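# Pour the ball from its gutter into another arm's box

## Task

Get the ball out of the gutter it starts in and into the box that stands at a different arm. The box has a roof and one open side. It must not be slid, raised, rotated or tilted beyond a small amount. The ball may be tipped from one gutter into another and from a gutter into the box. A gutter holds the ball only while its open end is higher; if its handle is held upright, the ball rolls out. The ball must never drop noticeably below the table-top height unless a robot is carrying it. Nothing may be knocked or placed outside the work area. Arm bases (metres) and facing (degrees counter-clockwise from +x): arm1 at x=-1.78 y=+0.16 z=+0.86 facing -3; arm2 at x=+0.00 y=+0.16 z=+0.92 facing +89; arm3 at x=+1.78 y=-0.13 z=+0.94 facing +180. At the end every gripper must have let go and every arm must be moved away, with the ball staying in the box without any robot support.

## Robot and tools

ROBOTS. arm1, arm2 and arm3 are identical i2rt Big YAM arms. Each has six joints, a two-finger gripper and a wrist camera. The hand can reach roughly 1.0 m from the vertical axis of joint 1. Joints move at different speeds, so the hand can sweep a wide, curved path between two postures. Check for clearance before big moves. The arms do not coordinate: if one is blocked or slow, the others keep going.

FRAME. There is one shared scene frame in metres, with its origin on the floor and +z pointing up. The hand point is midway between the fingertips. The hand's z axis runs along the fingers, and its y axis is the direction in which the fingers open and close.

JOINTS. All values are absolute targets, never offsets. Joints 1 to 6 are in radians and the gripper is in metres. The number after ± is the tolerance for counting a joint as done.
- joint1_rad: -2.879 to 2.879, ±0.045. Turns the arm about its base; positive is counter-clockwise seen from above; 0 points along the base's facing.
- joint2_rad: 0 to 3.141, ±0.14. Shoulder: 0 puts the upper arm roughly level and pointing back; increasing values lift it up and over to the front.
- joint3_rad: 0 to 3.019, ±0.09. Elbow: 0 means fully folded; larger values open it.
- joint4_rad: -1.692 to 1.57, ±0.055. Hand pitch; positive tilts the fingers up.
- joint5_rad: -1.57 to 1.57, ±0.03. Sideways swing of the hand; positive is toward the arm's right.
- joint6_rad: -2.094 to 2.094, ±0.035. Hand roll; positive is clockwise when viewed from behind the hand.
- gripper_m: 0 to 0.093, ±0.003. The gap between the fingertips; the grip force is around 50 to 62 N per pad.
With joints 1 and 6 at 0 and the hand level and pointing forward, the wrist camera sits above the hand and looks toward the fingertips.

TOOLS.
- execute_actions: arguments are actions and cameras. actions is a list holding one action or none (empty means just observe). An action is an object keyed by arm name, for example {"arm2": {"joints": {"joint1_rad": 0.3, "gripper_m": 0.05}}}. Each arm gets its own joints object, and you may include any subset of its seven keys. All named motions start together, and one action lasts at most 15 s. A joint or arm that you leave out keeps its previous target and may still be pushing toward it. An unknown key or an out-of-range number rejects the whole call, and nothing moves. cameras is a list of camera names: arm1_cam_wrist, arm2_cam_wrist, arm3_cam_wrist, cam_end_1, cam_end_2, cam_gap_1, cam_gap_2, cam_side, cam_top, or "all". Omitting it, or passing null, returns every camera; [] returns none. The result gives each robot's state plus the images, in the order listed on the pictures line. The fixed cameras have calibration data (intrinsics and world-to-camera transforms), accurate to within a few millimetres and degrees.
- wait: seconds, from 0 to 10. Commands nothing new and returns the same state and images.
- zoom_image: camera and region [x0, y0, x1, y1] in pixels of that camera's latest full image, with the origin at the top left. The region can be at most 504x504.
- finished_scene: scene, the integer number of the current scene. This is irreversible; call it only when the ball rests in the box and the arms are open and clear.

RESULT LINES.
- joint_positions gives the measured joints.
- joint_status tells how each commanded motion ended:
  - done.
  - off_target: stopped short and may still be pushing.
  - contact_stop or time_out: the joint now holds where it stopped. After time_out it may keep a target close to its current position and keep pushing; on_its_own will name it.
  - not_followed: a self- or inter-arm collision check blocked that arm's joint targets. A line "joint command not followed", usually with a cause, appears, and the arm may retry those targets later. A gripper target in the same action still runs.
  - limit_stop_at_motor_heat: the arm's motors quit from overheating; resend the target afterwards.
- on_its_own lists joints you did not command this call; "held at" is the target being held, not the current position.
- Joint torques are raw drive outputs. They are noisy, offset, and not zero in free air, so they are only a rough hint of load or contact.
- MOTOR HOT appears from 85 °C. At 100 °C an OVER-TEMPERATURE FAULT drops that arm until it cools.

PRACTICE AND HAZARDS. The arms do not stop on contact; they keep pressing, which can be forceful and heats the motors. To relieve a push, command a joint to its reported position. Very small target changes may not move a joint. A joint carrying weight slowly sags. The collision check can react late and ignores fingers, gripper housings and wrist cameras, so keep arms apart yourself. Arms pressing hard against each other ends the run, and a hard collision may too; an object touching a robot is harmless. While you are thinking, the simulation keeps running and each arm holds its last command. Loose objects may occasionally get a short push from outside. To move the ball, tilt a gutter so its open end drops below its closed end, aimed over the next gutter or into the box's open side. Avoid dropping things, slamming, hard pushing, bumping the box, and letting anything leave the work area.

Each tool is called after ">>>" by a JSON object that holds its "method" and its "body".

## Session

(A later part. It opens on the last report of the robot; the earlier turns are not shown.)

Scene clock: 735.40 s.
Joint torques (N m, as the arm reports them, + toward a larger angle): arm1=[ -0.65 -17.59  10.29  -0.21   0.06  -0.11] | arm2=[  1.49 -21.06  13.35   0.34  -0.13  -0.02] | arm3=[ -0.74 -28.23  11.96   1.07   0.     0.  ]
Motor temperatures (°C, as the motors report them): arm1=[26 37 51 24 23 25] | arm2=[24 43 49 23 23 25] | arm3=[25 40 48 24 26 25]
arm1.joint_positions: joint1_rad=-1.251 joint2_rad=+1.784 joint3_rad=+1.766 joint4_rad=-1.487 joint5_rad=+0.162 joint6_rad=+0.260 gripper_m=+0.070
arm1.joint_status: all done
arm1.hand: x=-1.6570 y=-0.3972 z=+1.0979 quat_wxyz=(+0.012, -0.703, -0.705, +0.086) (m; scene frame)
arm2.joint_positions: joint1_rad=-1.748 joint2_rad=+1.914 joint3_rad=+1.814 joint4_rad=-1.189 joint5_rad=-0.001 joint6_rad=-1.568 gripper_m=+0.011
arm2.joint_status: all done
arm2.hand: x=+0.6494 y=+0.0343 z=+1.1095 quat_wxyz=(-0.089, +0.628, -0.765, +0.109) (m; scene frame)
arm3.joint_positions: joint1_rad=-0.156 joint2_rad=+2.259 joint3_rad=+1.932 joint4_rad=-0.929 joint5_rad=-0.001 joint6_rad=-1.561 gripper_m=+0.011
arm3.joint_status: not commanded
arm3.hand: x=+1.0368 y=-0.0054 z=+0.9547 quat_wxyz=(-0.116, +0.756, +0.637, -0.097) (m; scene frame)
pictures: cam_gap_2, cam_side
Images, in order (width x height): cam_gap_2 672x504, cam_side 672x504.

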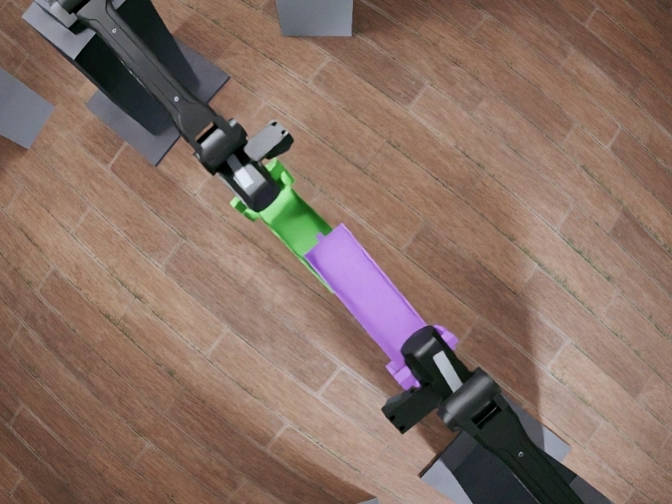

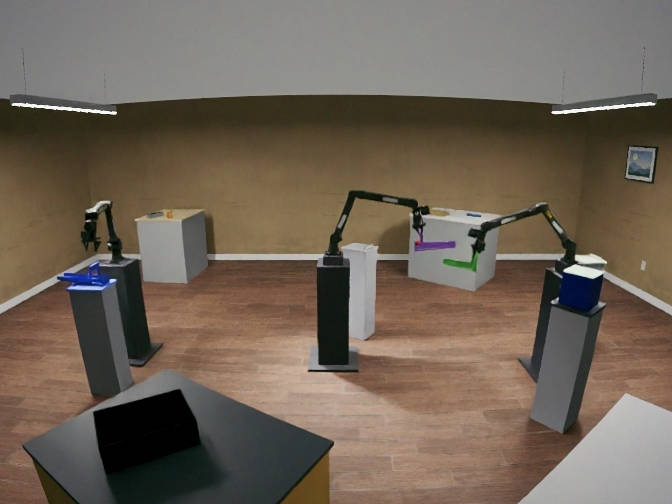

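>>> {"method": "execute_actions", "body": {"actions": [{"arm2":{"joints":{"joint1_rad":-1.73}}}], "cameras": ["cam_gap_2","cam_side"]}}

Scene clock: 759.20 s.
Joint torques (N m, as the arm reports them, + toward a larger angle): arm1=[ -0.75 -17.85  10.31  -0.23   0.06  -0.11] | arm2=[  1.8  -21.06  13.34   0.36  -0.12  -0.02] | arm3=[ -0.79 -29.17  11.95   0.97   0.06  -0.09]
Motor temperatures (°C, as the motors report them): arm1=[26 36 56 24 22 25] | arm2=[24 43 49 23 23 25] | arm3=[25 41 49 24 26 25]
arm1.joint_positions: joint1_rad=-1.251 joint2_rad=+1.784 joint3_rad=+1.766 joint4_rad=-1.487 joint5_rad=+0.162 joint6_rad=+0.260 gripper_m=+0.070
arm1.joint_status: not commanded
arm1.hand: x=-1.6570 y=-0.3972 z=+1.0979 quat_wxyz=(+0.012, -0.703, -0.705, +0.086) (m; scene frame)
arm2.joint_positions: joint1_rad=-1.736 joint2_rad=+1.914 joint3_rad=+1.814 joint4_rad=-1.189 joint5_rad=-0.001 joint6_rad=-1.568 gripper_m=+0.011
arm2.joint_status: all done
arm2.hand: x=+0.6509 y=+0.0419 z=+1.1095 quat_wxyz=(-0.089, +0.633, -0.762, +0.108) (m; scene frame)
arm3.joint_positions: joint1_rad=-0.156 joint2_rad=+2.259 joint3_rad=+1.932 joint4_rad=-0.929 joint5_rad=-0.001 joint6_rad=-1.561 gripper_m=+0.011
arm3.joint_status: not commanded
arm3.hand: x=+1.0368 y=-0.0054 z=+0.9547 quat_wxyz=(-0.116, +0.756, +0.637, -0.097) (m; scene frame)
pictures: cam_gap_2, cam_side
Images, in order (width x height): cam_gap_2 672x504, cam_side 672x504.

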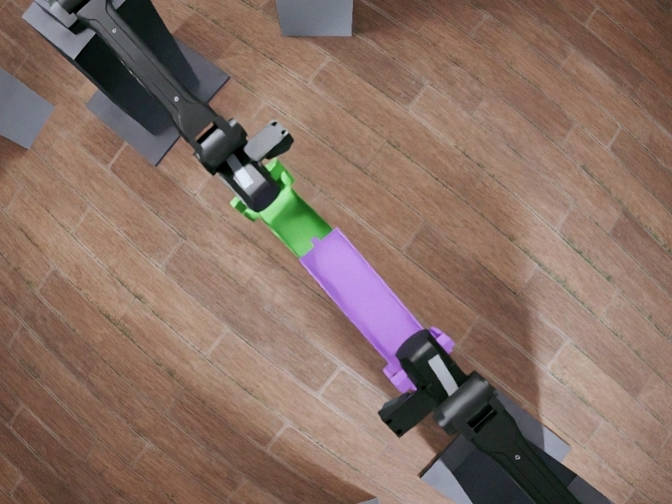

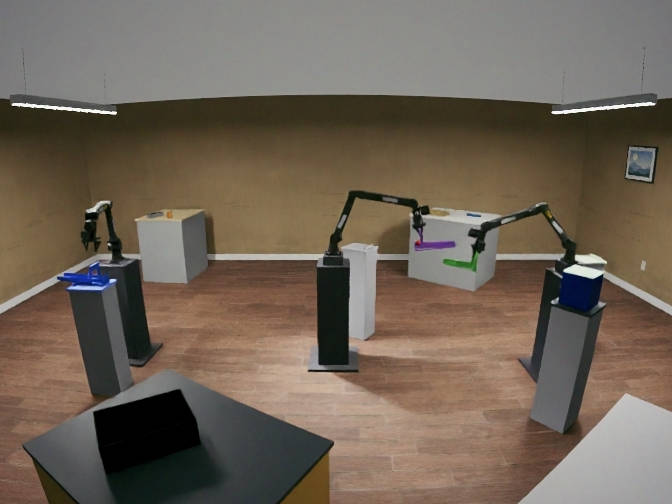

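>>> {"method": "execute_actions", "body": {"actions": [{"arm2":{"joints":{"joint4_rad":-1.27}}}], "cameras": ["cam_gap_2","cam_side"]}}

>>> {"method": "zoom_image", "body": {"camera": "cam_side", "region": [390, 190, 510, 290]}}

Scene clock: 771.93 s.
Joint torques (N m, as the arm reports them, + toward a larger angle): arm1=[ -0.74 -17.83  10.29  -0.19   0.05  -0.11] | arm2=[  2.04 -20.87  13.21   0.19  -0.13  -0.03] | arm3=[ -0.79 -28.49  11.89   0.78  -0.01  -0.04]
Motor temperatures (°C, as the motors report them): arm1=[26 36 57 24 22 25] | arm2=[24 43 50 23 23 25] | arm3=[25 42 49 24 26 25]
arm1.joint_positions: joint1_rad=-1.251 joint2_rad=+1.784 joint3_rad=+1.766 joint4_rad=-1.487 joint5_rad=+0.162 joint6_rad=+0.260 gripper_m=+0.070
arm1.joint_status: not commanded
arm1.hand: x=-1.6570 y=-0.3972 z=+1.0979 quat_wxyz=(+0.012, -0.703, -0.705, +0.086) (m; scene frame)
arm2.joint_positions: joint1_rad=-1.736 joint2_rad=+1.914 joint3_rad=+1.814 joint4_rad=-1.258 joint5_rad=-0.001 joint6_rad=-1.568 gripper_m=+0.011
arm2.joint_status: all done
arm2.hand: x=+0.6346 y=+0.0449 z=+1.1053 quat_wxyz=(-0.067, +0.635, -0.765, +0.082) (m; scene frame)
arm3.joint_positions: joint1_rad=-0.156 joint2_rad=+2.259 joint3_rad=+1.932 joint4_rad=-0.929 joint5_rad=-0.001 joint6_rad=-1.561 gripper_m=+0.011
arm3.joint_status: not commanded
arm3.hand: x=+1.0368 y=-0.0054 z=+0.9547 quat_wxyz=(-0.116, +0.756, +0.637, -0.097) (m; scene frame)
pictures: cam_gap_2, cam_side
Images, in order (width x height): cam_gap_2 672x504, cam_side 672x504.

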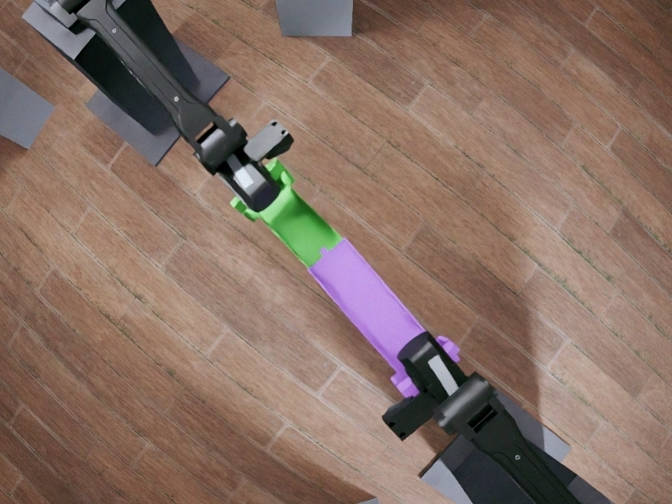

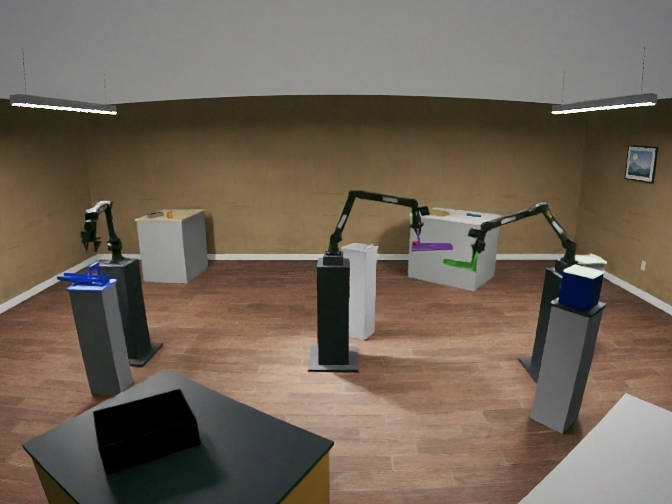

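Region (390, 190, 510, 290) of cam_side's 672x504 image, scaled by 4.200, with more detail than that image has.

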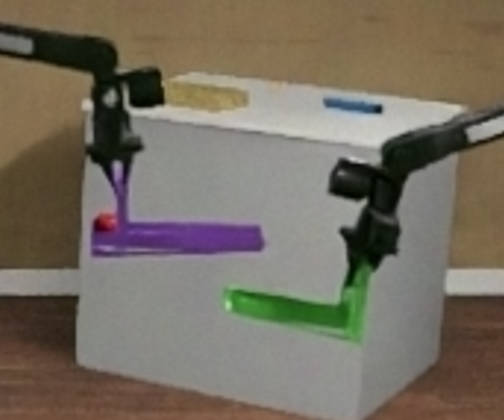

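>>> {"method": "execute_actions", "body": {"actions": [{"arm2":{"joints":{"joint4_rad":-1.35}}}], "cameras": ["cam_gap_2","cam_side"]}}

>>> {"method": "zoom_image", "body": {"camera": "cam_side", "region": [390, 190, 510, 290]}}

Scene clock: 781.43 s.
Joint torques (N m, as the arm reports them, + toward a larger angle): arm1=[ -0.67 -17.8   10.31  -0.21   0.05  -0.11] | arm2=[  1.98 -20.62  13.07  -0.02  -0.13  -0.04] | arm3=[ -0.64 -28.34  11.99   1.17  -0.02  -0.03]
Motor temperatures (°C, as the motors report them): arm1=[26 36 57 24 22 25] | arm2=[24 43 50 23 23 25] | arm3=[25 42 50 24 26 25]
arm1.joint_positions: joint1_rad=-1.251 joint2_rad=+1.784 joint3_rad=+1.766 joint4_rad=-1.487 joint5_rad=+0.162 joint6_rad=+0.260 gripper_m=+0.070
arm1.joint_status: not commanded
arm1.hand: x=-1.6570 y=-0.3972 z=+1.0979 quat_wxyz=(+0.012, -0.703, -0.705, +0.086) (m; scene frame)
arm2.joint_positions: joint1_rad=-1.736 joint2_rad=+1.914 joint3_rad=+1.814 joint4_rad=-1.337 joint5_rad=-0.001 joint6_rad=-1.568 gripper_m=+0.011
arm2.joint_status: all done
arm2.hand: x=+0.6157 y=+0.0484 z=+1.1020 quat_wxyz=(-0.042, +0.637, -0.768, +0.051) (m; scene frame)
arm3.joint_positions: joint1_rad=-0.156 joint2_rad=+2.259 joint3_rad=+1.932 joint4_rad=-0.929 joint5_rad=-0.001 joint6_rad=-1.561 gripper_m=+0.011
arm3.joint_status: not commanded
arm3.hand: x=+1.0368 y=-0.0054 z=+0.9547 quat_wxyz=(-0.116, +0.756, +0.637, -0.097) (m; scene frame)
pictures: cam_gap_2, cam_side
Images, in order (width x height): cam_gap_2 672x504, cam_side 672x504.

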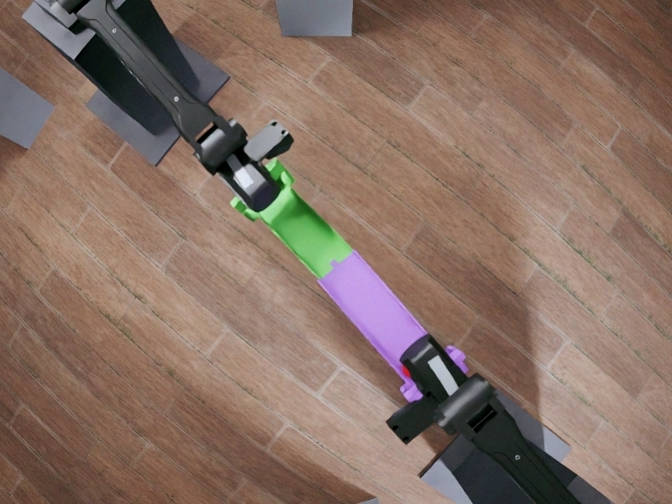

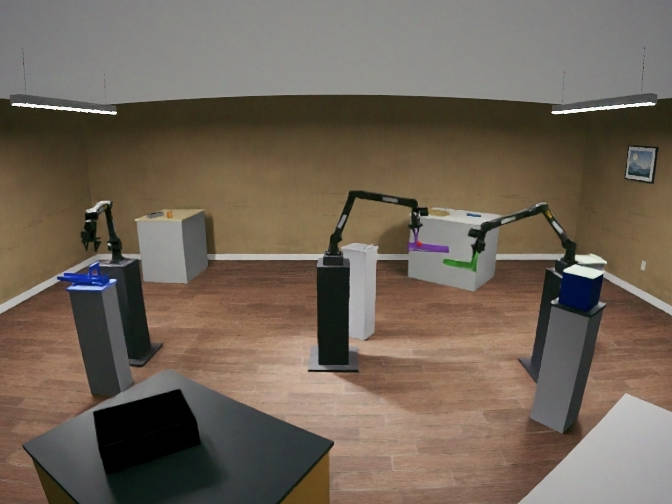

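Region (390, 190, 510, 290) of cam_side's 672x504 image, scaled by 4.200, with more detail than that image has.

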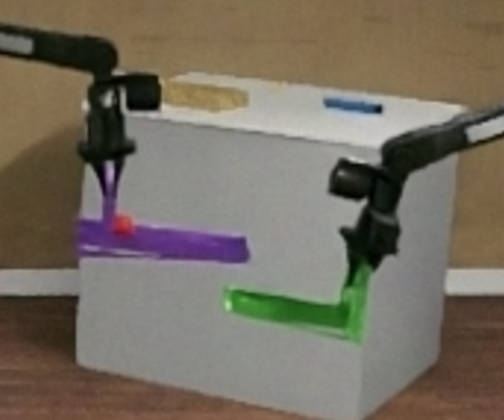

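>>> {"method": "execute_actions", "body": {"actions": [], "cameras": ["cam_gap_2","cam_side"]}}

>>> {"method": "zoom_image", "body": {"camera": "cam_side", "region": [390, 190, 510, 290]}}

Scene clock: 791.87 s.
Joint torques (N m, as the arm reports them, + toward a larger angle): arm1=[ -0.67 -17.78  10.31  -0.19   0.05  -0.11] | arm2=[  2.   -20.72  13.07   0.06  -0.13  -0.03] | arm3=[ -0.54 -29.28  11.88   0.98  -0.07   0.04]
Motor temperatures (°C, as the motors report them): arm1=[26 35 58 24 22 25] | arm2=[24 43 49 23 23 25] | arm3=[25 43 50 24 26 25]
arm1.joint_positions: joint1_rad=-1.251 joint2_rad=+1.784 joint3_rad=+1.766 joint4_rad=-1.487 joint5_rad=+0.162 joint6_rad=+0.260 gripper_m=+0.070
arm1.joint_status: not commanded
arm1.hand: x=-1.6570 y=-0.3972 z=+1.0979 quat_wxyz=(+0.012, -0.703, -0.705, +0.086) (m; scene frame)
arm2.joint_positions: joint1_rad=-1.736 joint2_rad=+1.914 joint3_rad=+1.814 joint4_rad=-1.338 joint5_rad=-0.001 joint6_rad=-1.568 gripper_m=+0.011
arm2.joint_status: all done
arm2.hand: x=+0.6155 y=+0.0485 z=+1.1020 quat_wxyz=(-0.042, +0.637, -0.768, +0.051) (m; scene frame)
arm3.joint_positions: joint1_rad=-0.156 joint2_rad=+2.259 joint3_rad=+1.933 joint4_rad=-0.929 joint5_rad=+0.000 joint6_rad=-1.565 gripper_m=+0.011
arm3.joint_status: not commanded
arm3.hand: x=+1.0367 y=-0.0052 z=+0.9549 quat_wxyz=(-0.116, +0.755, +0.638, -0.097) (m; scene frame)
pictures: cam_gap_2, cam_side
Images, in order (width x height): cam_gap_2 672x504, cam_side 672x504.

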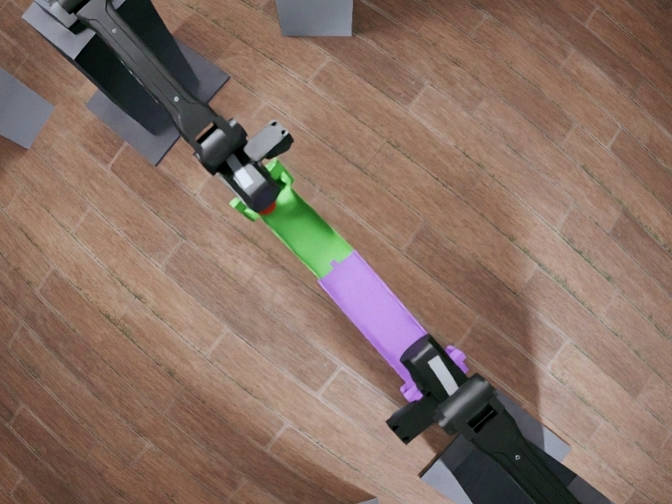

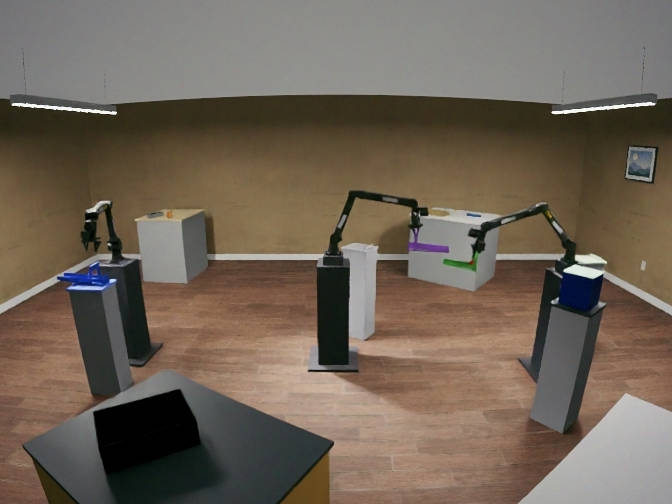

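Region (390, 190, 510, 290) of cam_side's 672x504 image, scaled by 4.200, with more detail than that image has.

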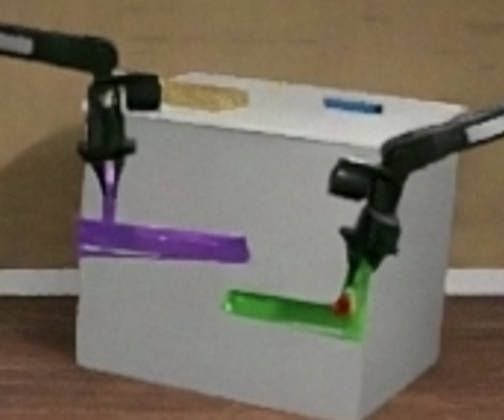

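>>> {"method": "execute_actions", "body": {"actions": [{"arm2":{"joints":{"joint1_rad":-0.266,"joint2_rad":1.80,"joint3_rad":1.70,"joint4_rad":-1.36,"joint5_rad":0.2,"joint6_rad":0.275}},"arm1":{"joints":{"joint2_rad":1.2,"joint3_rad":0.9,"joint4_rad":-1.0}}}], "cameras": ["cam_gap_2","cam_side","cam_top"]}}

Scene clock: 812.10 s.
Joint torques (N m, as the arm reports them, + toward a larger angle): arm1=[-0.52 -8.29  7.71  1.14  0.05 -0.11] | arm2=[  1.37 -19.83  10.84   0.15   0.24   0.07] | arm3=[ -0.82 -28.61  12.     1.13  -0.05   0.  ]
Motor temperatures (°C, as the motors report them): arm1=[26 35 57 24 22 25] | arm2=[24 43 49 23 23 25] | arm3=[25 44 51 24 26 25]
arm1.joint_positions: joint1_rad=-1.251 joint2_rad=+1.200 joint3_rad=+0.900 joint4_rad=-1.018 joint5_rad=+0.162 joint6_rad=+0.260 gripper_m=+0.070
arm1.joint_status: all done
arm1.hand: x=-1.7080 y=-0.2118 z=+1.0214 quat_wxyz=(-0.069, -0.704, -0.695, +0.132) (m; scene frame)
arm2.joint_positions: joint1_rad=-0.260 joint2_rad=+1.824 joint3_rad=+1.696 joint4_rad=-1.350 joint5_rad=+0.194 joint6_rad=+0.267 gripper_m=+0.011
arm2.joint_status: all done
arm2.hand: x=+0.1925 y=+0.7148 z=+1.1082 quat_wxyz=(-0.100, +0.484, -0.868, +0.037) (m; scene frame)
arm3.joint_positions: joint1_rad=-0.156 joint2_rad=+2.259 joint3_rad=+1.933 joint4_rad=-0.929 joint5_rad=+0.000 joint6_rad=-1.565 gripper_m=+0.011
arm3.joint_status: not commanded
arm3.hand: x=+1.0367 y=-0.0052 z=+0.9549 quat_wxyz=(-0.116, +0.755, +0.638, -0.097) (m; scene frame)
pictures: cam_gap_2, cam_side, cam_top
Images, in order (width x height): cam_gap_2 672x504, cam_side 672x504, cam_top 672x504.

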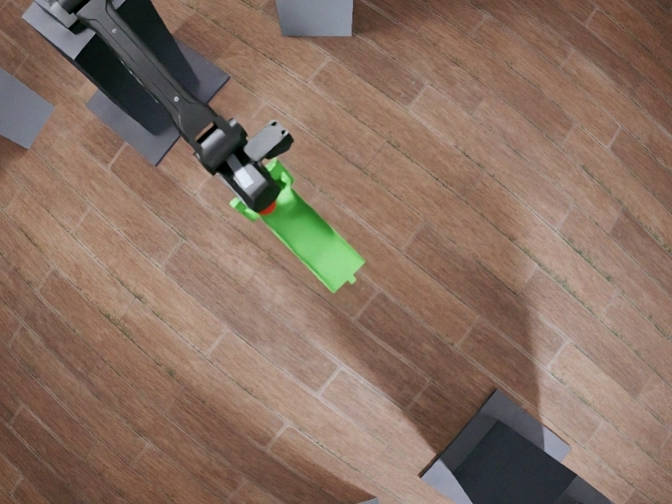

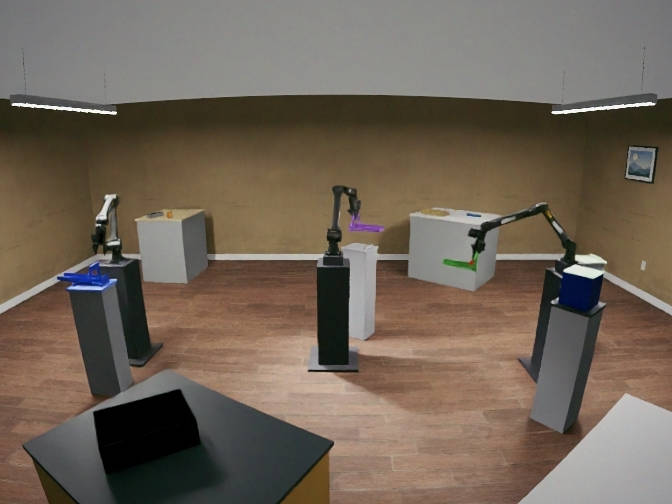

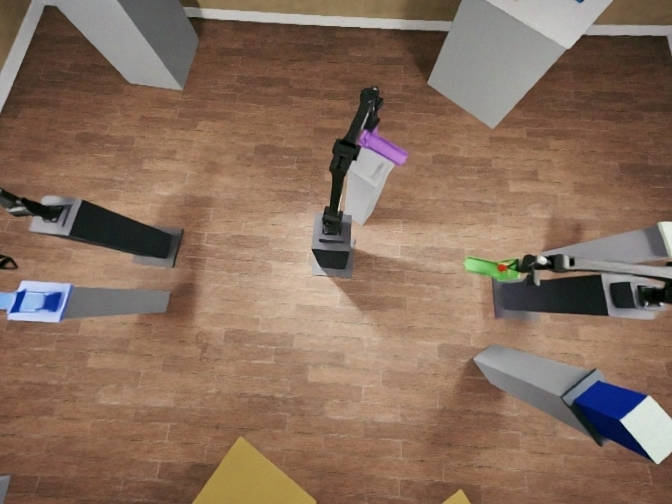

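>>> {"method": "execute_actions", "body": {"actions": [{"arm2":{"joints":{"joint1_rad":-0.264,"joint2_rad":1.859,"joint3_rad":1.624,"joint4_rad":-1.286,"joint5_rad":0.244,"joint6_rad":0.275}},"arm3":{"joints":{"joint2_rad":1.9,"joint3_rad":1.75,"joint4_rad":-0.93}}}], "cameras": ["arm2_cam_wrist","cam_side","cam_end_2"]}}

Scene clock: 818.63 s.
Joint torques (N m, as the arm reports them, + toward a larger angle): arm1=[-0.63 -8.26  7.75  1.16  0.06 -0.12] | arm2=[  1.41 -17.41  10.94   1.09   0.28   0.06] | arm3=[ -1.51 -23.74   9.63   1.06  -0.02   0.05]
Motor temperatures (°C, as the motors report them): arm1=[26 34 56 24 22 25] | arm2=[24 43 48 23 23 25] | arm3=[25 44 50 24 26 25]
arm1.joint_positions: joint1_rad=-1.251 joint2_rad=+1.200 joint3_rad=+0.900 joint4_rad=-1.018 joint5_rad=+0.162 joint6_rad=+0.260 gripper_m=+0.070
arm1.joint_status: not commanded
arm1.hand: x=-1.7080 y=-0.2118 z=+1.0214 quat_wxyz=(-0.069, -0.704, -0.695, +0.132) (m; scene frame)
arm2.joint_positions: joint1_rad=-0.260 joint2_rad=+1.859 joint3_rad=+1.614 joint4_rad=-1.301 joint5_rad=+0.238 joint6_rad=+0.268 gripper_m=+0.011
arm2.joint_status: all done
arm2.hand: x=+0.1961 y=+0.7004 z=+1.0593 quat_wxyz=(-0.091, +0.486, -0.866, +0.076) (m; scene frame)
arm3.joint_positions: joint1_rad=-0.156 joint2_rad=+1.907 joint3_rad=+1.734 joint4_rad=-0.935 joint5_rad=+0.000 joint6_rad=-1.565 gripper_m=+0.011
arm3.joint_status: all done
arm3.hand: x=+1.0900 y=-0.0145 z=+1.1118 quat_wxyz=(-0.172, +0.744, +0.629, -0.144) (m; scene frame)
pictures: arm2_cam_wrist, cam_end_2, cam_side
camera_calibration (this result's frames):
arm2_cam_wrist: T_world_to_cam=[[0.829973, -0.516985, 0.209456, -0.0220385], [-0.546267, -0.677355, 0.492729, 0.066832], [-0.112858, -0.523371, -0.844598, 1.40832], [0, 0, 0, 1]] pos_world=[0.213739, 0.77095, 1.16115]
Images, in order (width x height): arm2_cam_wrist 616x616, cam_end_2 672x504, cam_side 672x504.

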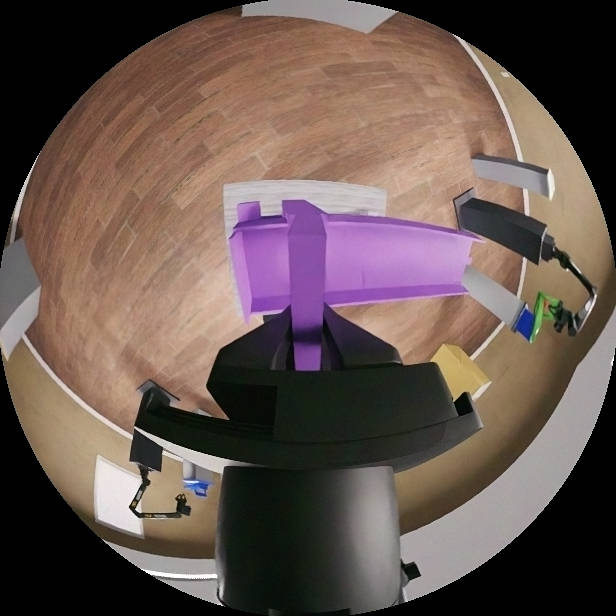

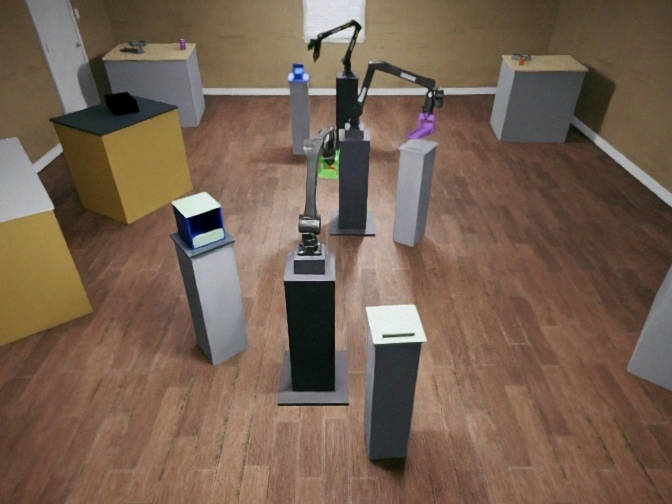

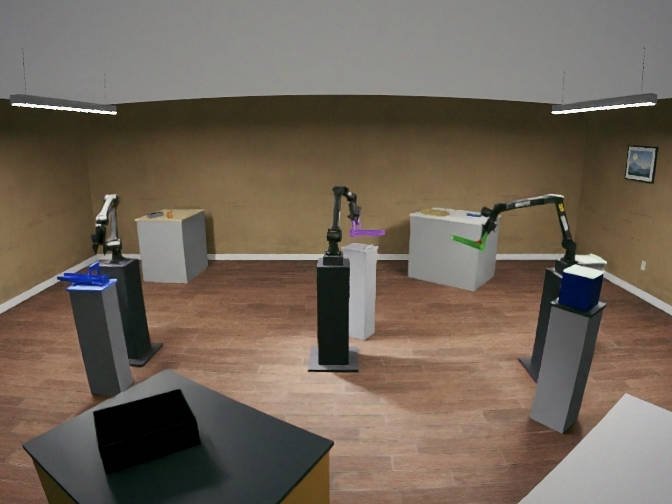

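>>> {"method": "execute_actions", "body": {"actions": [{"arm2":{"joints":{"joint1_rad":-0.266,"joint2_rad":1.925,"joint3_rad":1.51,"joint4_rad":-1.17,"joint5_rad":0.165,"joint6_rad":0.275}}}], "cameras": ["arm2_cam_wrist","cam_side","cam_end_2"]}}

>>> {"method": "zoom_image", "body": {"camera": "cam_end_2", "region": [150, 170, 270, 270]}}

>>> {"method": "zoom_image", "body": {"camera": "cam_side", "region": [300, 190, 420, 290]}}

Scene clock: 830.00 s.
Joint torques (N m, as the arm reports them, + toward a larger angle): arm1=[-0.76 -8.28  7.73  1.15  0.05 -0.12] | arm2=[  1.66 -18.34  10.54   0.98  -0.08   0.03] | arm3=[ -1.12 -22.69   9.54   1.06  -0.07  -0.02]
Motor temperatures (°C, as the motors report them): arm1=[26 33 54 24 22 25] | arm2=[24 42 48 23 23 25] | arm3=[25 42 49 24 26 25]
arm1.joint_positions: joint1_rad=-1.251 joint2_rad=+1.200 joint3_rad=+0.900 joint4_rad=-1.018 joint5_rad=+0.162 joint6_rad=+0.260 gripper_m=+0.070
arm1.joint_status: not commanded
arm1.hand: x=-1.7080 y=-0.2118 z=+1.0214 quat_wxyz=(-0.069, -0.704, -0.695, +0.132) (m; scene frame)
arm2.joint_positions: joint1_rad=-0.260 joint2_rad=+1.933 joint3_rad=+1.497 joint4_rad=-1.186 joint5_rad=+0.169 joint6_rad=+0.271 gripper_m=+0.011
arm2.joint_status: all done
arm2.hand: x=+0.1802 y=+0.6862 z=+0.9748 quat_wxyz=(-0.040, +0.489, -0.868, +0.079) (m; scene frame)
arm3.joint_positions: joint1_rad=-0.156 joint2_rad=+1.907 joint3_rad=+1.734 joint4_rad=-0.935 joint5_rad=+0.000 joint6_rad=-1.565 gripper_m=+0.011
arm3.joint_status: not commanded
arm3.hand: x=+1.0900 y=-0.0145 z=+1.1118 quat_wxyz=(-0.172, +0.744, +0.629, -0.144) (m; scene frame)
pictures: arm2_cam_wrist, cam_end_2, cam_side
camera_calibration (this result's frames):
arm2_cam_wrist: T_world_to_cam=[[0.844313, -0.509996, 0.164434, 0.0380094], [-0.502423, -0.646765, 0.573817, -0.0177677], [-0.186294, -0.567097, -0.802307, 1.32972], [0, 0, 0, 1]] pos_world=[0.2067, 0.76197, 1.07079]
Images, in order (width x height): arm2_cam_wrist 616x616, cam_end_2 672x504, cam_side 672x504.

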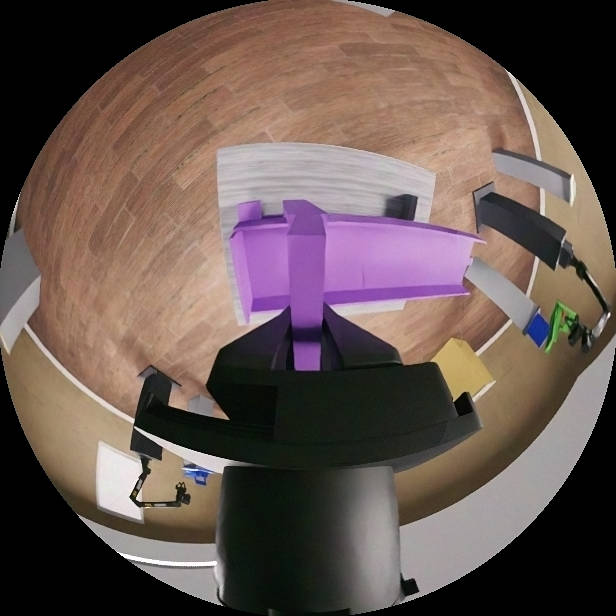

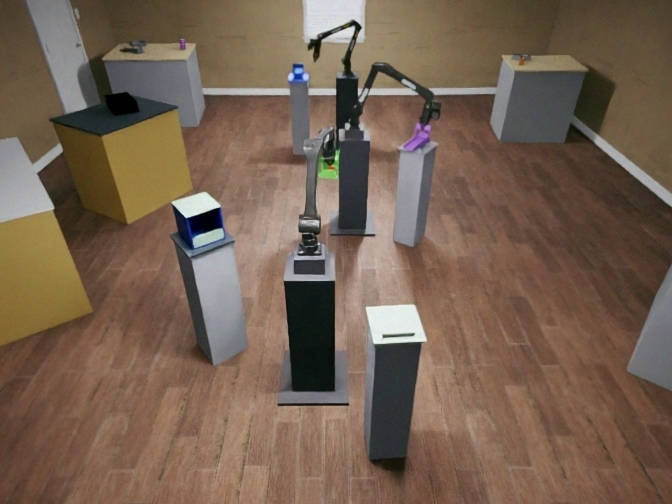

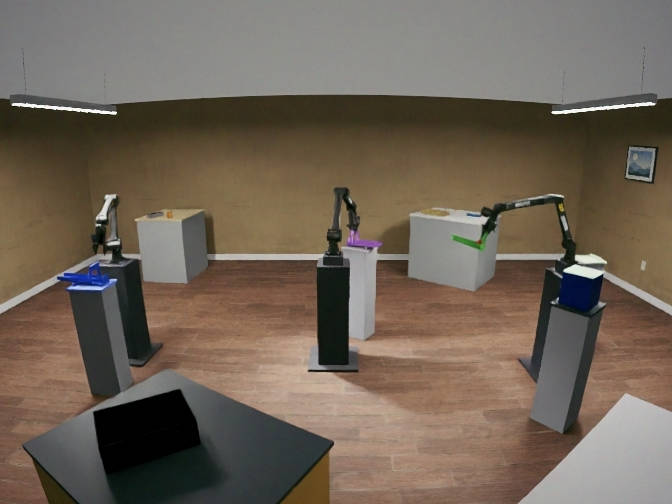

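Region (150, 170, 270, 270) of cam_end_2's 672x504 image, scaled by 4.200, with more detail than that image has.

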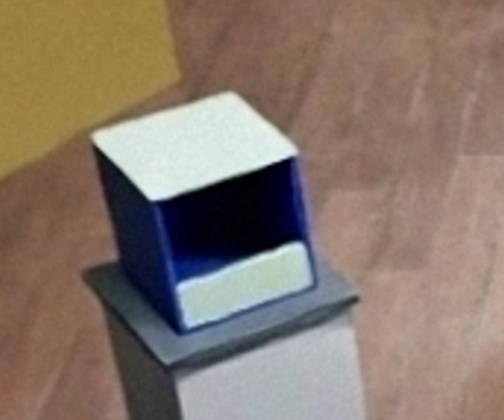

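Region (300, 190, 420, 290) of cam_side's 672x504 image, scaled by 4.200, with more detail than that image has.

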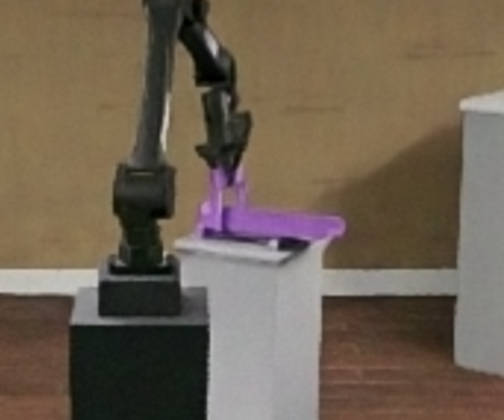

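>>> {"method": "execute_actions", "body": {"actions": [{"arm2":{"joints":{"gripper_m":0.07}},"arm3":{"joints":{"joint1_rad":0.55,"joint2_rad":1.6,"joint3_rad":1.45,"joint4_rad":-0.93}}}], "cameras": ["arm3_cam_wrist","cam_side","cam_end_2","cam_top"]}}

Scene clock: 835.13 s.
Joint torques (N m, as the arm reports them, + toward a larger angle): arm1=[-0.62 -8.27  7.73  1.14  0.06 -0.12] | arm2=[  1.29 -18.87  10.51   0.94  -0.01   0.04] | arm3=[ -1.17 -18.58   9.31   1.4   -0.06   0.02]
Motor temperatures (°C, as the motors report them): arm1=[26 33 53 24 22 25] | arm2=[24 42 47 23 23 25] | arm3=[25 42 48 24 26 25]
arm1.joint_positions: joint1_rad=-1.251 joint2_rad=+1.200 joint3_rad=+0.900 joint4_rad=-1.018 joint5_rad=+0.162 joint6_rad=+0.260 gripper_m=+0.070
arm1.joint_status: not commanded
arm1.hand: x=-1.7080 y=-0.2118 z=+1.0214 quat_wxyz=(-0.069, -0.704, -0.695, +0.132) (m; scene frame)
arm2.joint_positions: joint1_rad=-0.260 joint2_rad=+1.933 joint3_rad=+1.497 joint4_rad=-1.185 joint5_rad=+0.167 joint6_rad=+0.271 gripper_m=+0.070
arm2.joint_status: all done
arm2.hand: x=+0.1798 y=+0.6865 z=+0.9747 quat_wxyz=(-0.040, +0.489, -0.868, +0.078) (m; scene frame)
arm3.joint_positions: joint1_rad=+0.560 joint2_rad=+1.613 joint3_rad=+1.438 joint4_rad=-0.935 joint5_rad=-0.001 joint6_rad=-1.566 gripper_m=+0.011
arm3.joint_status: all done
arm3.hand: x=+1.2746 y=-0.4386 z=+1.1524 quat_wxyz=(-0.105, +0.477, +0.850, -0.196) (m; scene frame)
pictures: arm3_cam_wrist, cam_end_2, cam_side, cam_top
camera_calibration (this result's frames):
arm3_cam_wrist: T_world_to_cam=[[-0.778326, -0.457764, 0.429722, 0.296555], [-0.206959, 0.833223, 0.512745, 0.0459869], [-0.59277, 0.310148, -0.743257, 1.86965], [0, 0, 0, 1]] pos_world=[1.3486, -0.482433, 1.23861]
Images, in order (width x height): arm3_cam_wrist 616x616, cam_end_2 672x504, cam_side 672x504, cam_top 672x504.

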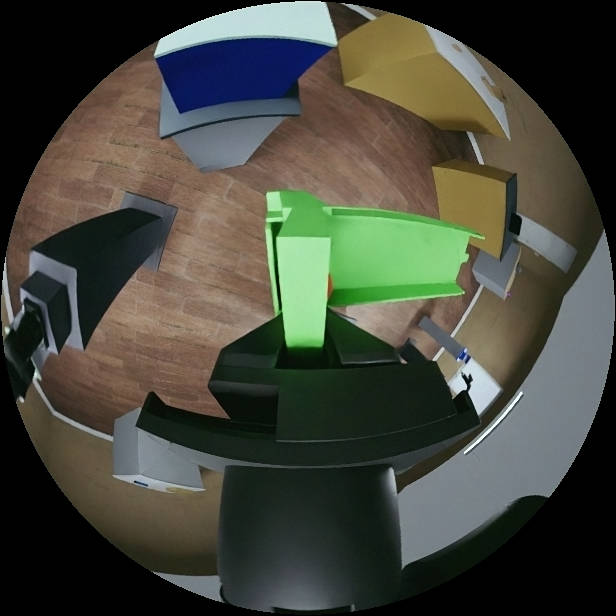

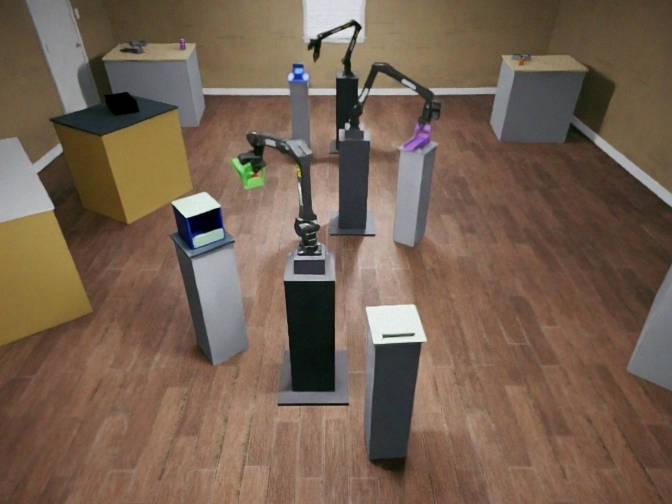

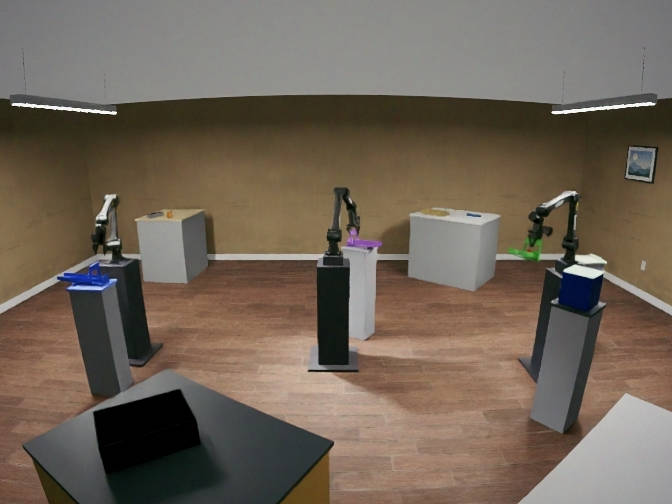

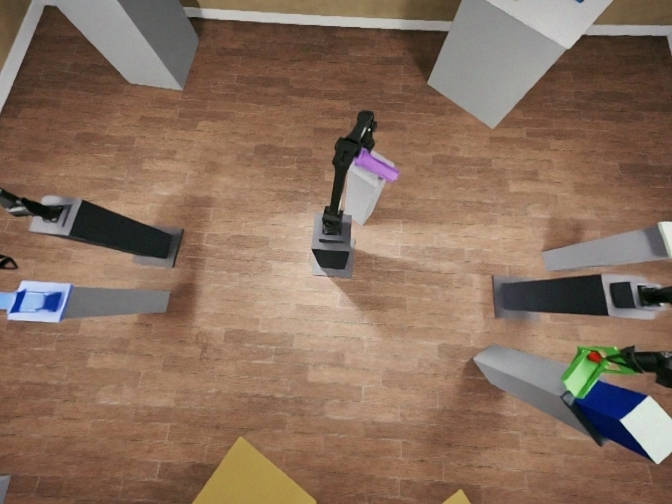

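>>> {"method": "execute_actions", "body": {"actions": [{"arm3":{"joints":{"joint2_rad":1.058,"joint3_rad":1.066,"joint4_rad":-1.1,"joint5_rad":0.35,"joint6_rad":-0.66}},"arm2":{"joints":{"joint2_rad":1.6,"joint3_rad":1.4,"joint4_rad":-1.2}}}], "cameras": ["arm3_cam_wrist","cam_side","cam_end_2"]}}

Scene clock: 914.47 s.
Joint torques (N m, as the arm reports them, + toward a larger angle): arm1=[-0.74 -8.35  7.73  1.17  0.05 -0.12] | arm2=[  1.34 -12.68  11.84   0.27   0.     0.03] | arm3=[-0.89 -7.    9.57  1.05  0.4   0.26]
Motor temperatures (°C, as the motors report them): arm1=[26 30 51 24 22 25] | arm2=[24 42 46 23 23 25] | arm3=[25 39 47 24 26 25]
arm1.joint_positions: joint1_rad=-1.251 joint2_rad=+1.200 joint3_rad=+0.900 joint4_rad=-1.018 joint5_rad=+0.162 joint6_rad=+0.260 gripper_m=+0.070
arm1.joint_status: not commanded
arm1.hand: x=-1.7080 y=-0.2118 z=+1.0214 quat_wxyz=(-0.069, -0.704, -0.695, +0.132) (m; scene frame)
arm2.joint_positions: joint1_rad=-0.260 joint2_rad=+1.584 joint3_rad=+1.387 joint4_rad=-1.189 joint5_rad=+0.167 joint6_rad=+0.271 gripper_m=+0.070
arm2.joint_status: all done
arm2.hand: x=+0.1691 y=+0.6487 z=+1.1129 quat_wxyz=(-0.123, +0.479, -0.869, -0.005) (m; scene frame)
arm3.joint_positions: joint1_rad=+0.560 joint2_rad=+1.059 joint3_rad=+1.054 joint4_rad=-1.103 joint5_rad=+0.345 joint6_rad=-0.673 gripper_m=+0.011
arm3.joint_status: all done
arm3.hand: x=+1.4202 y=-0.2795 z=+1.2162 quat_wxyz=(-0.178, +0.808, +0.521, -0.210) (m; scene frame)
pictures: arm3_cam_wrist, cam_end_2, cam_side
camera_calibration (this result's frames):
arm3_cam_wrist: T_world_to_cam=[[-0.765193, 0.405828, 0.499784, 0.592765], [0.610512, 0.703803, 0.36323, -1.10451], [-0.204341, 0.583065, -0.786308, 1.53106], [0, 0, 0, 1]] pos_world=[1.44075, -0.355909, 1.30882]
Images, in order (width x height): arm3_cam_wrist 616x616, cam_end_2 672x504, cam_side 672x504.

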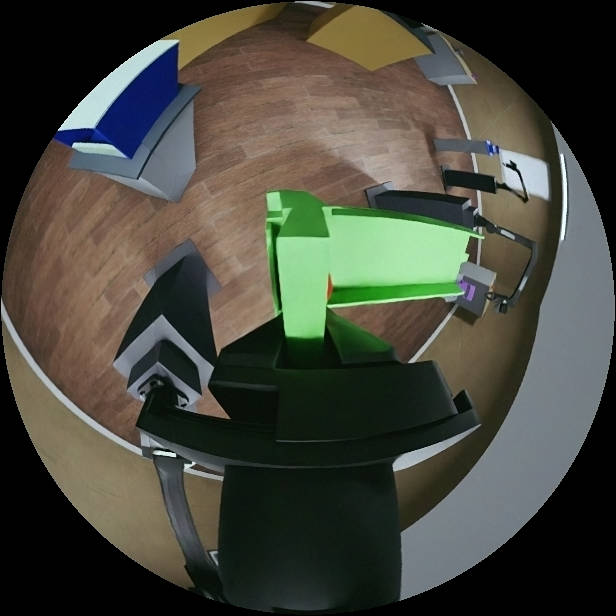

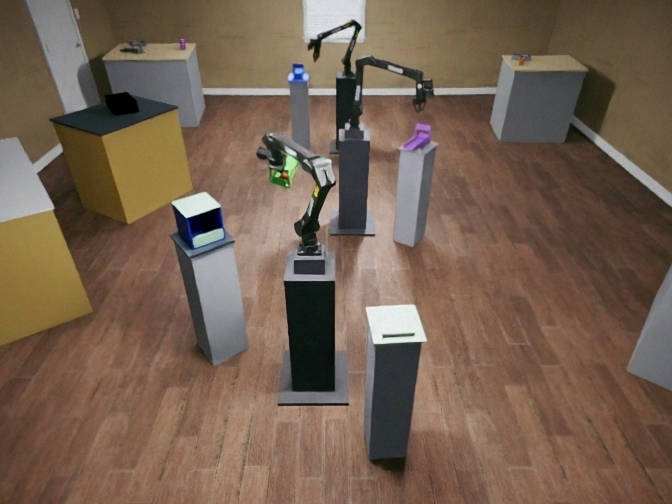

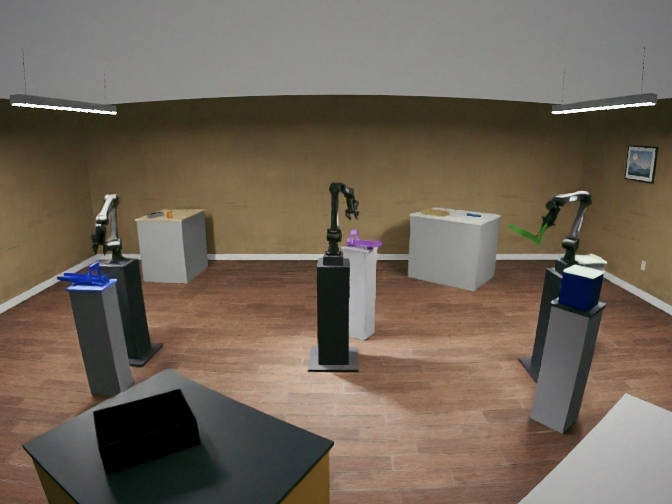

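>>> {"method": "execute_actions", "body": {"actions": [{"arm3":{"joints":{"joint1_rad":1.77,"joint4_rad":-1.31,"joint6_rad":-0.47}}}], "cameras": ["arm3_cam_wrist","cam_side","cam_end_2"]}}

Scene clock: 932.27 s.
Joint torques (N m, as the arm reports them, + toward a larger angle): arm1=[-0.63 -8.26  7.75  1.16  0.06 -0.12] | arm2=[  1.32 -12.86  11.85   0.3   -0.01   0.03] | arm3=[ 1.03 -7.03  9.24  0.46  0.45  0.22]
Motor temperatures (°C, as the motors report them): arm1=[26 30 51 24 22 25] | arm2=[24 41 47 23 23 25] | arm3=[25 36 47 24 26 25]
arm1.joint_positions: joint1_rad=-1.251 joint2_rad=+1.200 joint3_rad=+0.900 joint4_rad=-1.018 joint5_rad=+0.162 joint6_rad=+0.260 gripper_m=+0.070
arm1.joint_status: not commanded
arm1.hand: x=-1.7080 y=-0.2118 z=+1.0214 quat_wxyz=(-0.069, -0.704, -0.695, +0.132) (m; scene frame)
arm2.joint_positions: joint1_rad=-0.260 joint2_rad=+1.584 joint3_rad=+1.387 joint4_rad=-1.189 joint5_rad=+0.167 joint6_rad=+0.271 gripper_m=+0.070
arm2.joint_status: not commanded
arm2.hand: x=+0.1691 y=+0.6487 z=+1.1129 quat_wxyz=(-0.123, +0.479, -0.869, -0.005) (m; scene frame)
arm3.joint_positions: joint1_rad=+1.765 joint2_rad=+1.060 joint3_rad=+1.054 joint4_rad=-1.305 joint5_rad=+0.343 joint6_rad=-0.482 gripper_m=+0.011
arm3.joint_status: all done
arm3.hand: x=+1.7828 y=-0.4712 z=+1.2034 quat_wxyz=(-0.055, +0.446, +0.871, -0.200) (m; scene frame)
pictures: arm3_cam_wrist, cam_end_2, cam_side
camera_calibration (this result's frames):
arm3_cam_wrist: T_world_to_cam=[[-0.764036, -0.512797, 0.39152, 0.649797], [-0.320157, 0.828205, 0.459974, 0.415094], [-0.560132, 0.226089, -0.796954, 2.18569], [0, 0, 0, 1]] pos_world=[1.85364, -0.50473, 1.29655]
Images, in order (width x height): arm3_cam_wrist 616x616, cam_end_2 672x504, cam_side 672x504.

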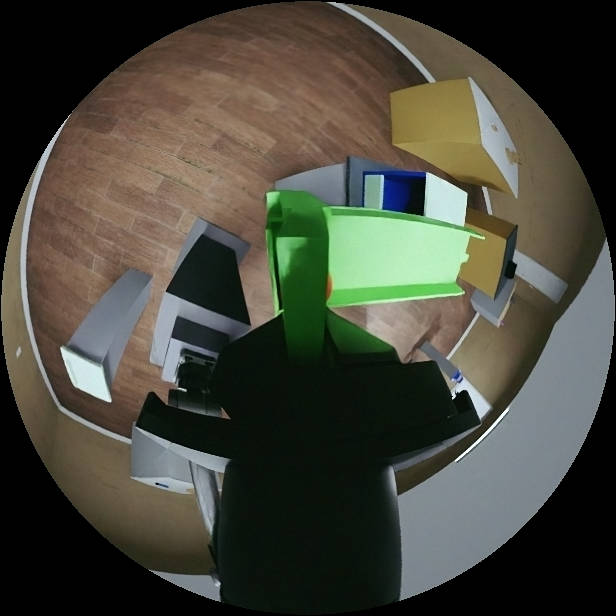

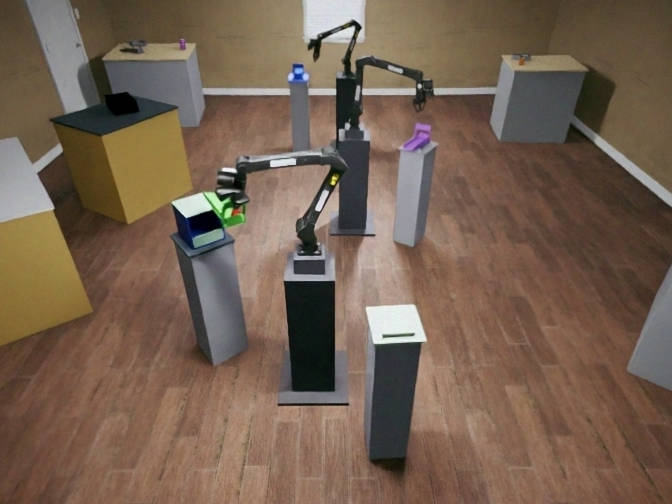

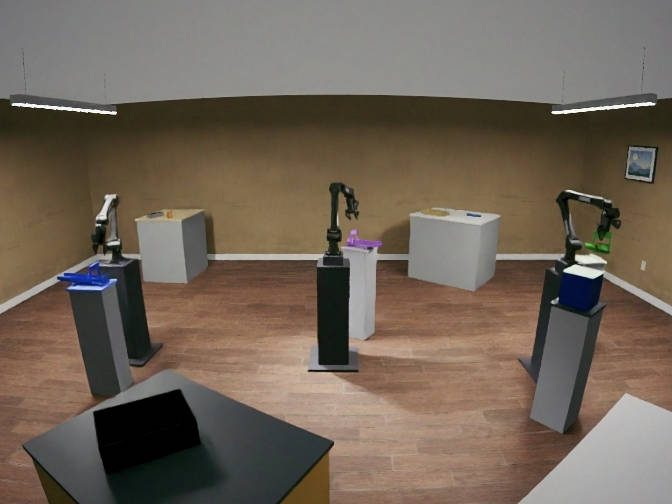

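>>> {"method": "zoom_image", "body": {"camera": "arm3_cam_wrist", "region": [320, 130, 500, 280]}}

>>> {"method": "zoom_image", "body": {"camera": "cam_end_2", "region": [150, 140, 290, 270]}}

Region (320, 130, 500, 280) of arm3_cam_wrist's 616x616 image, scaled by 2.800, with more detail than that image has.

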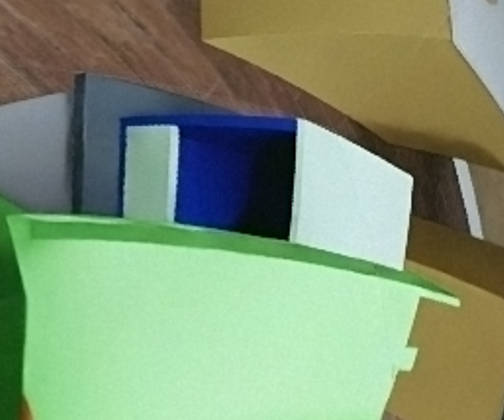

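Region (150, 140, 290, 270) of cam_end_2's 672x504 image, scaled by 3.600, with more detail than that image has; it fills the top 468 rows of this view, and the rest is white.

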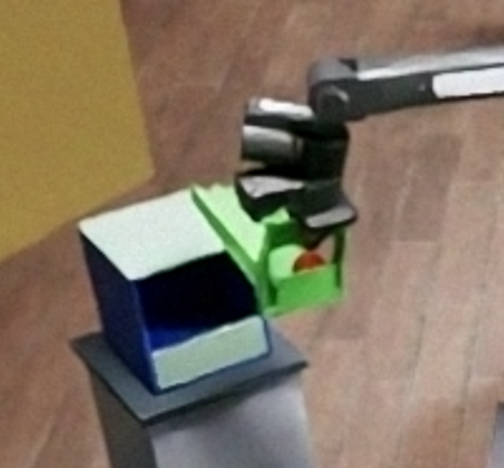

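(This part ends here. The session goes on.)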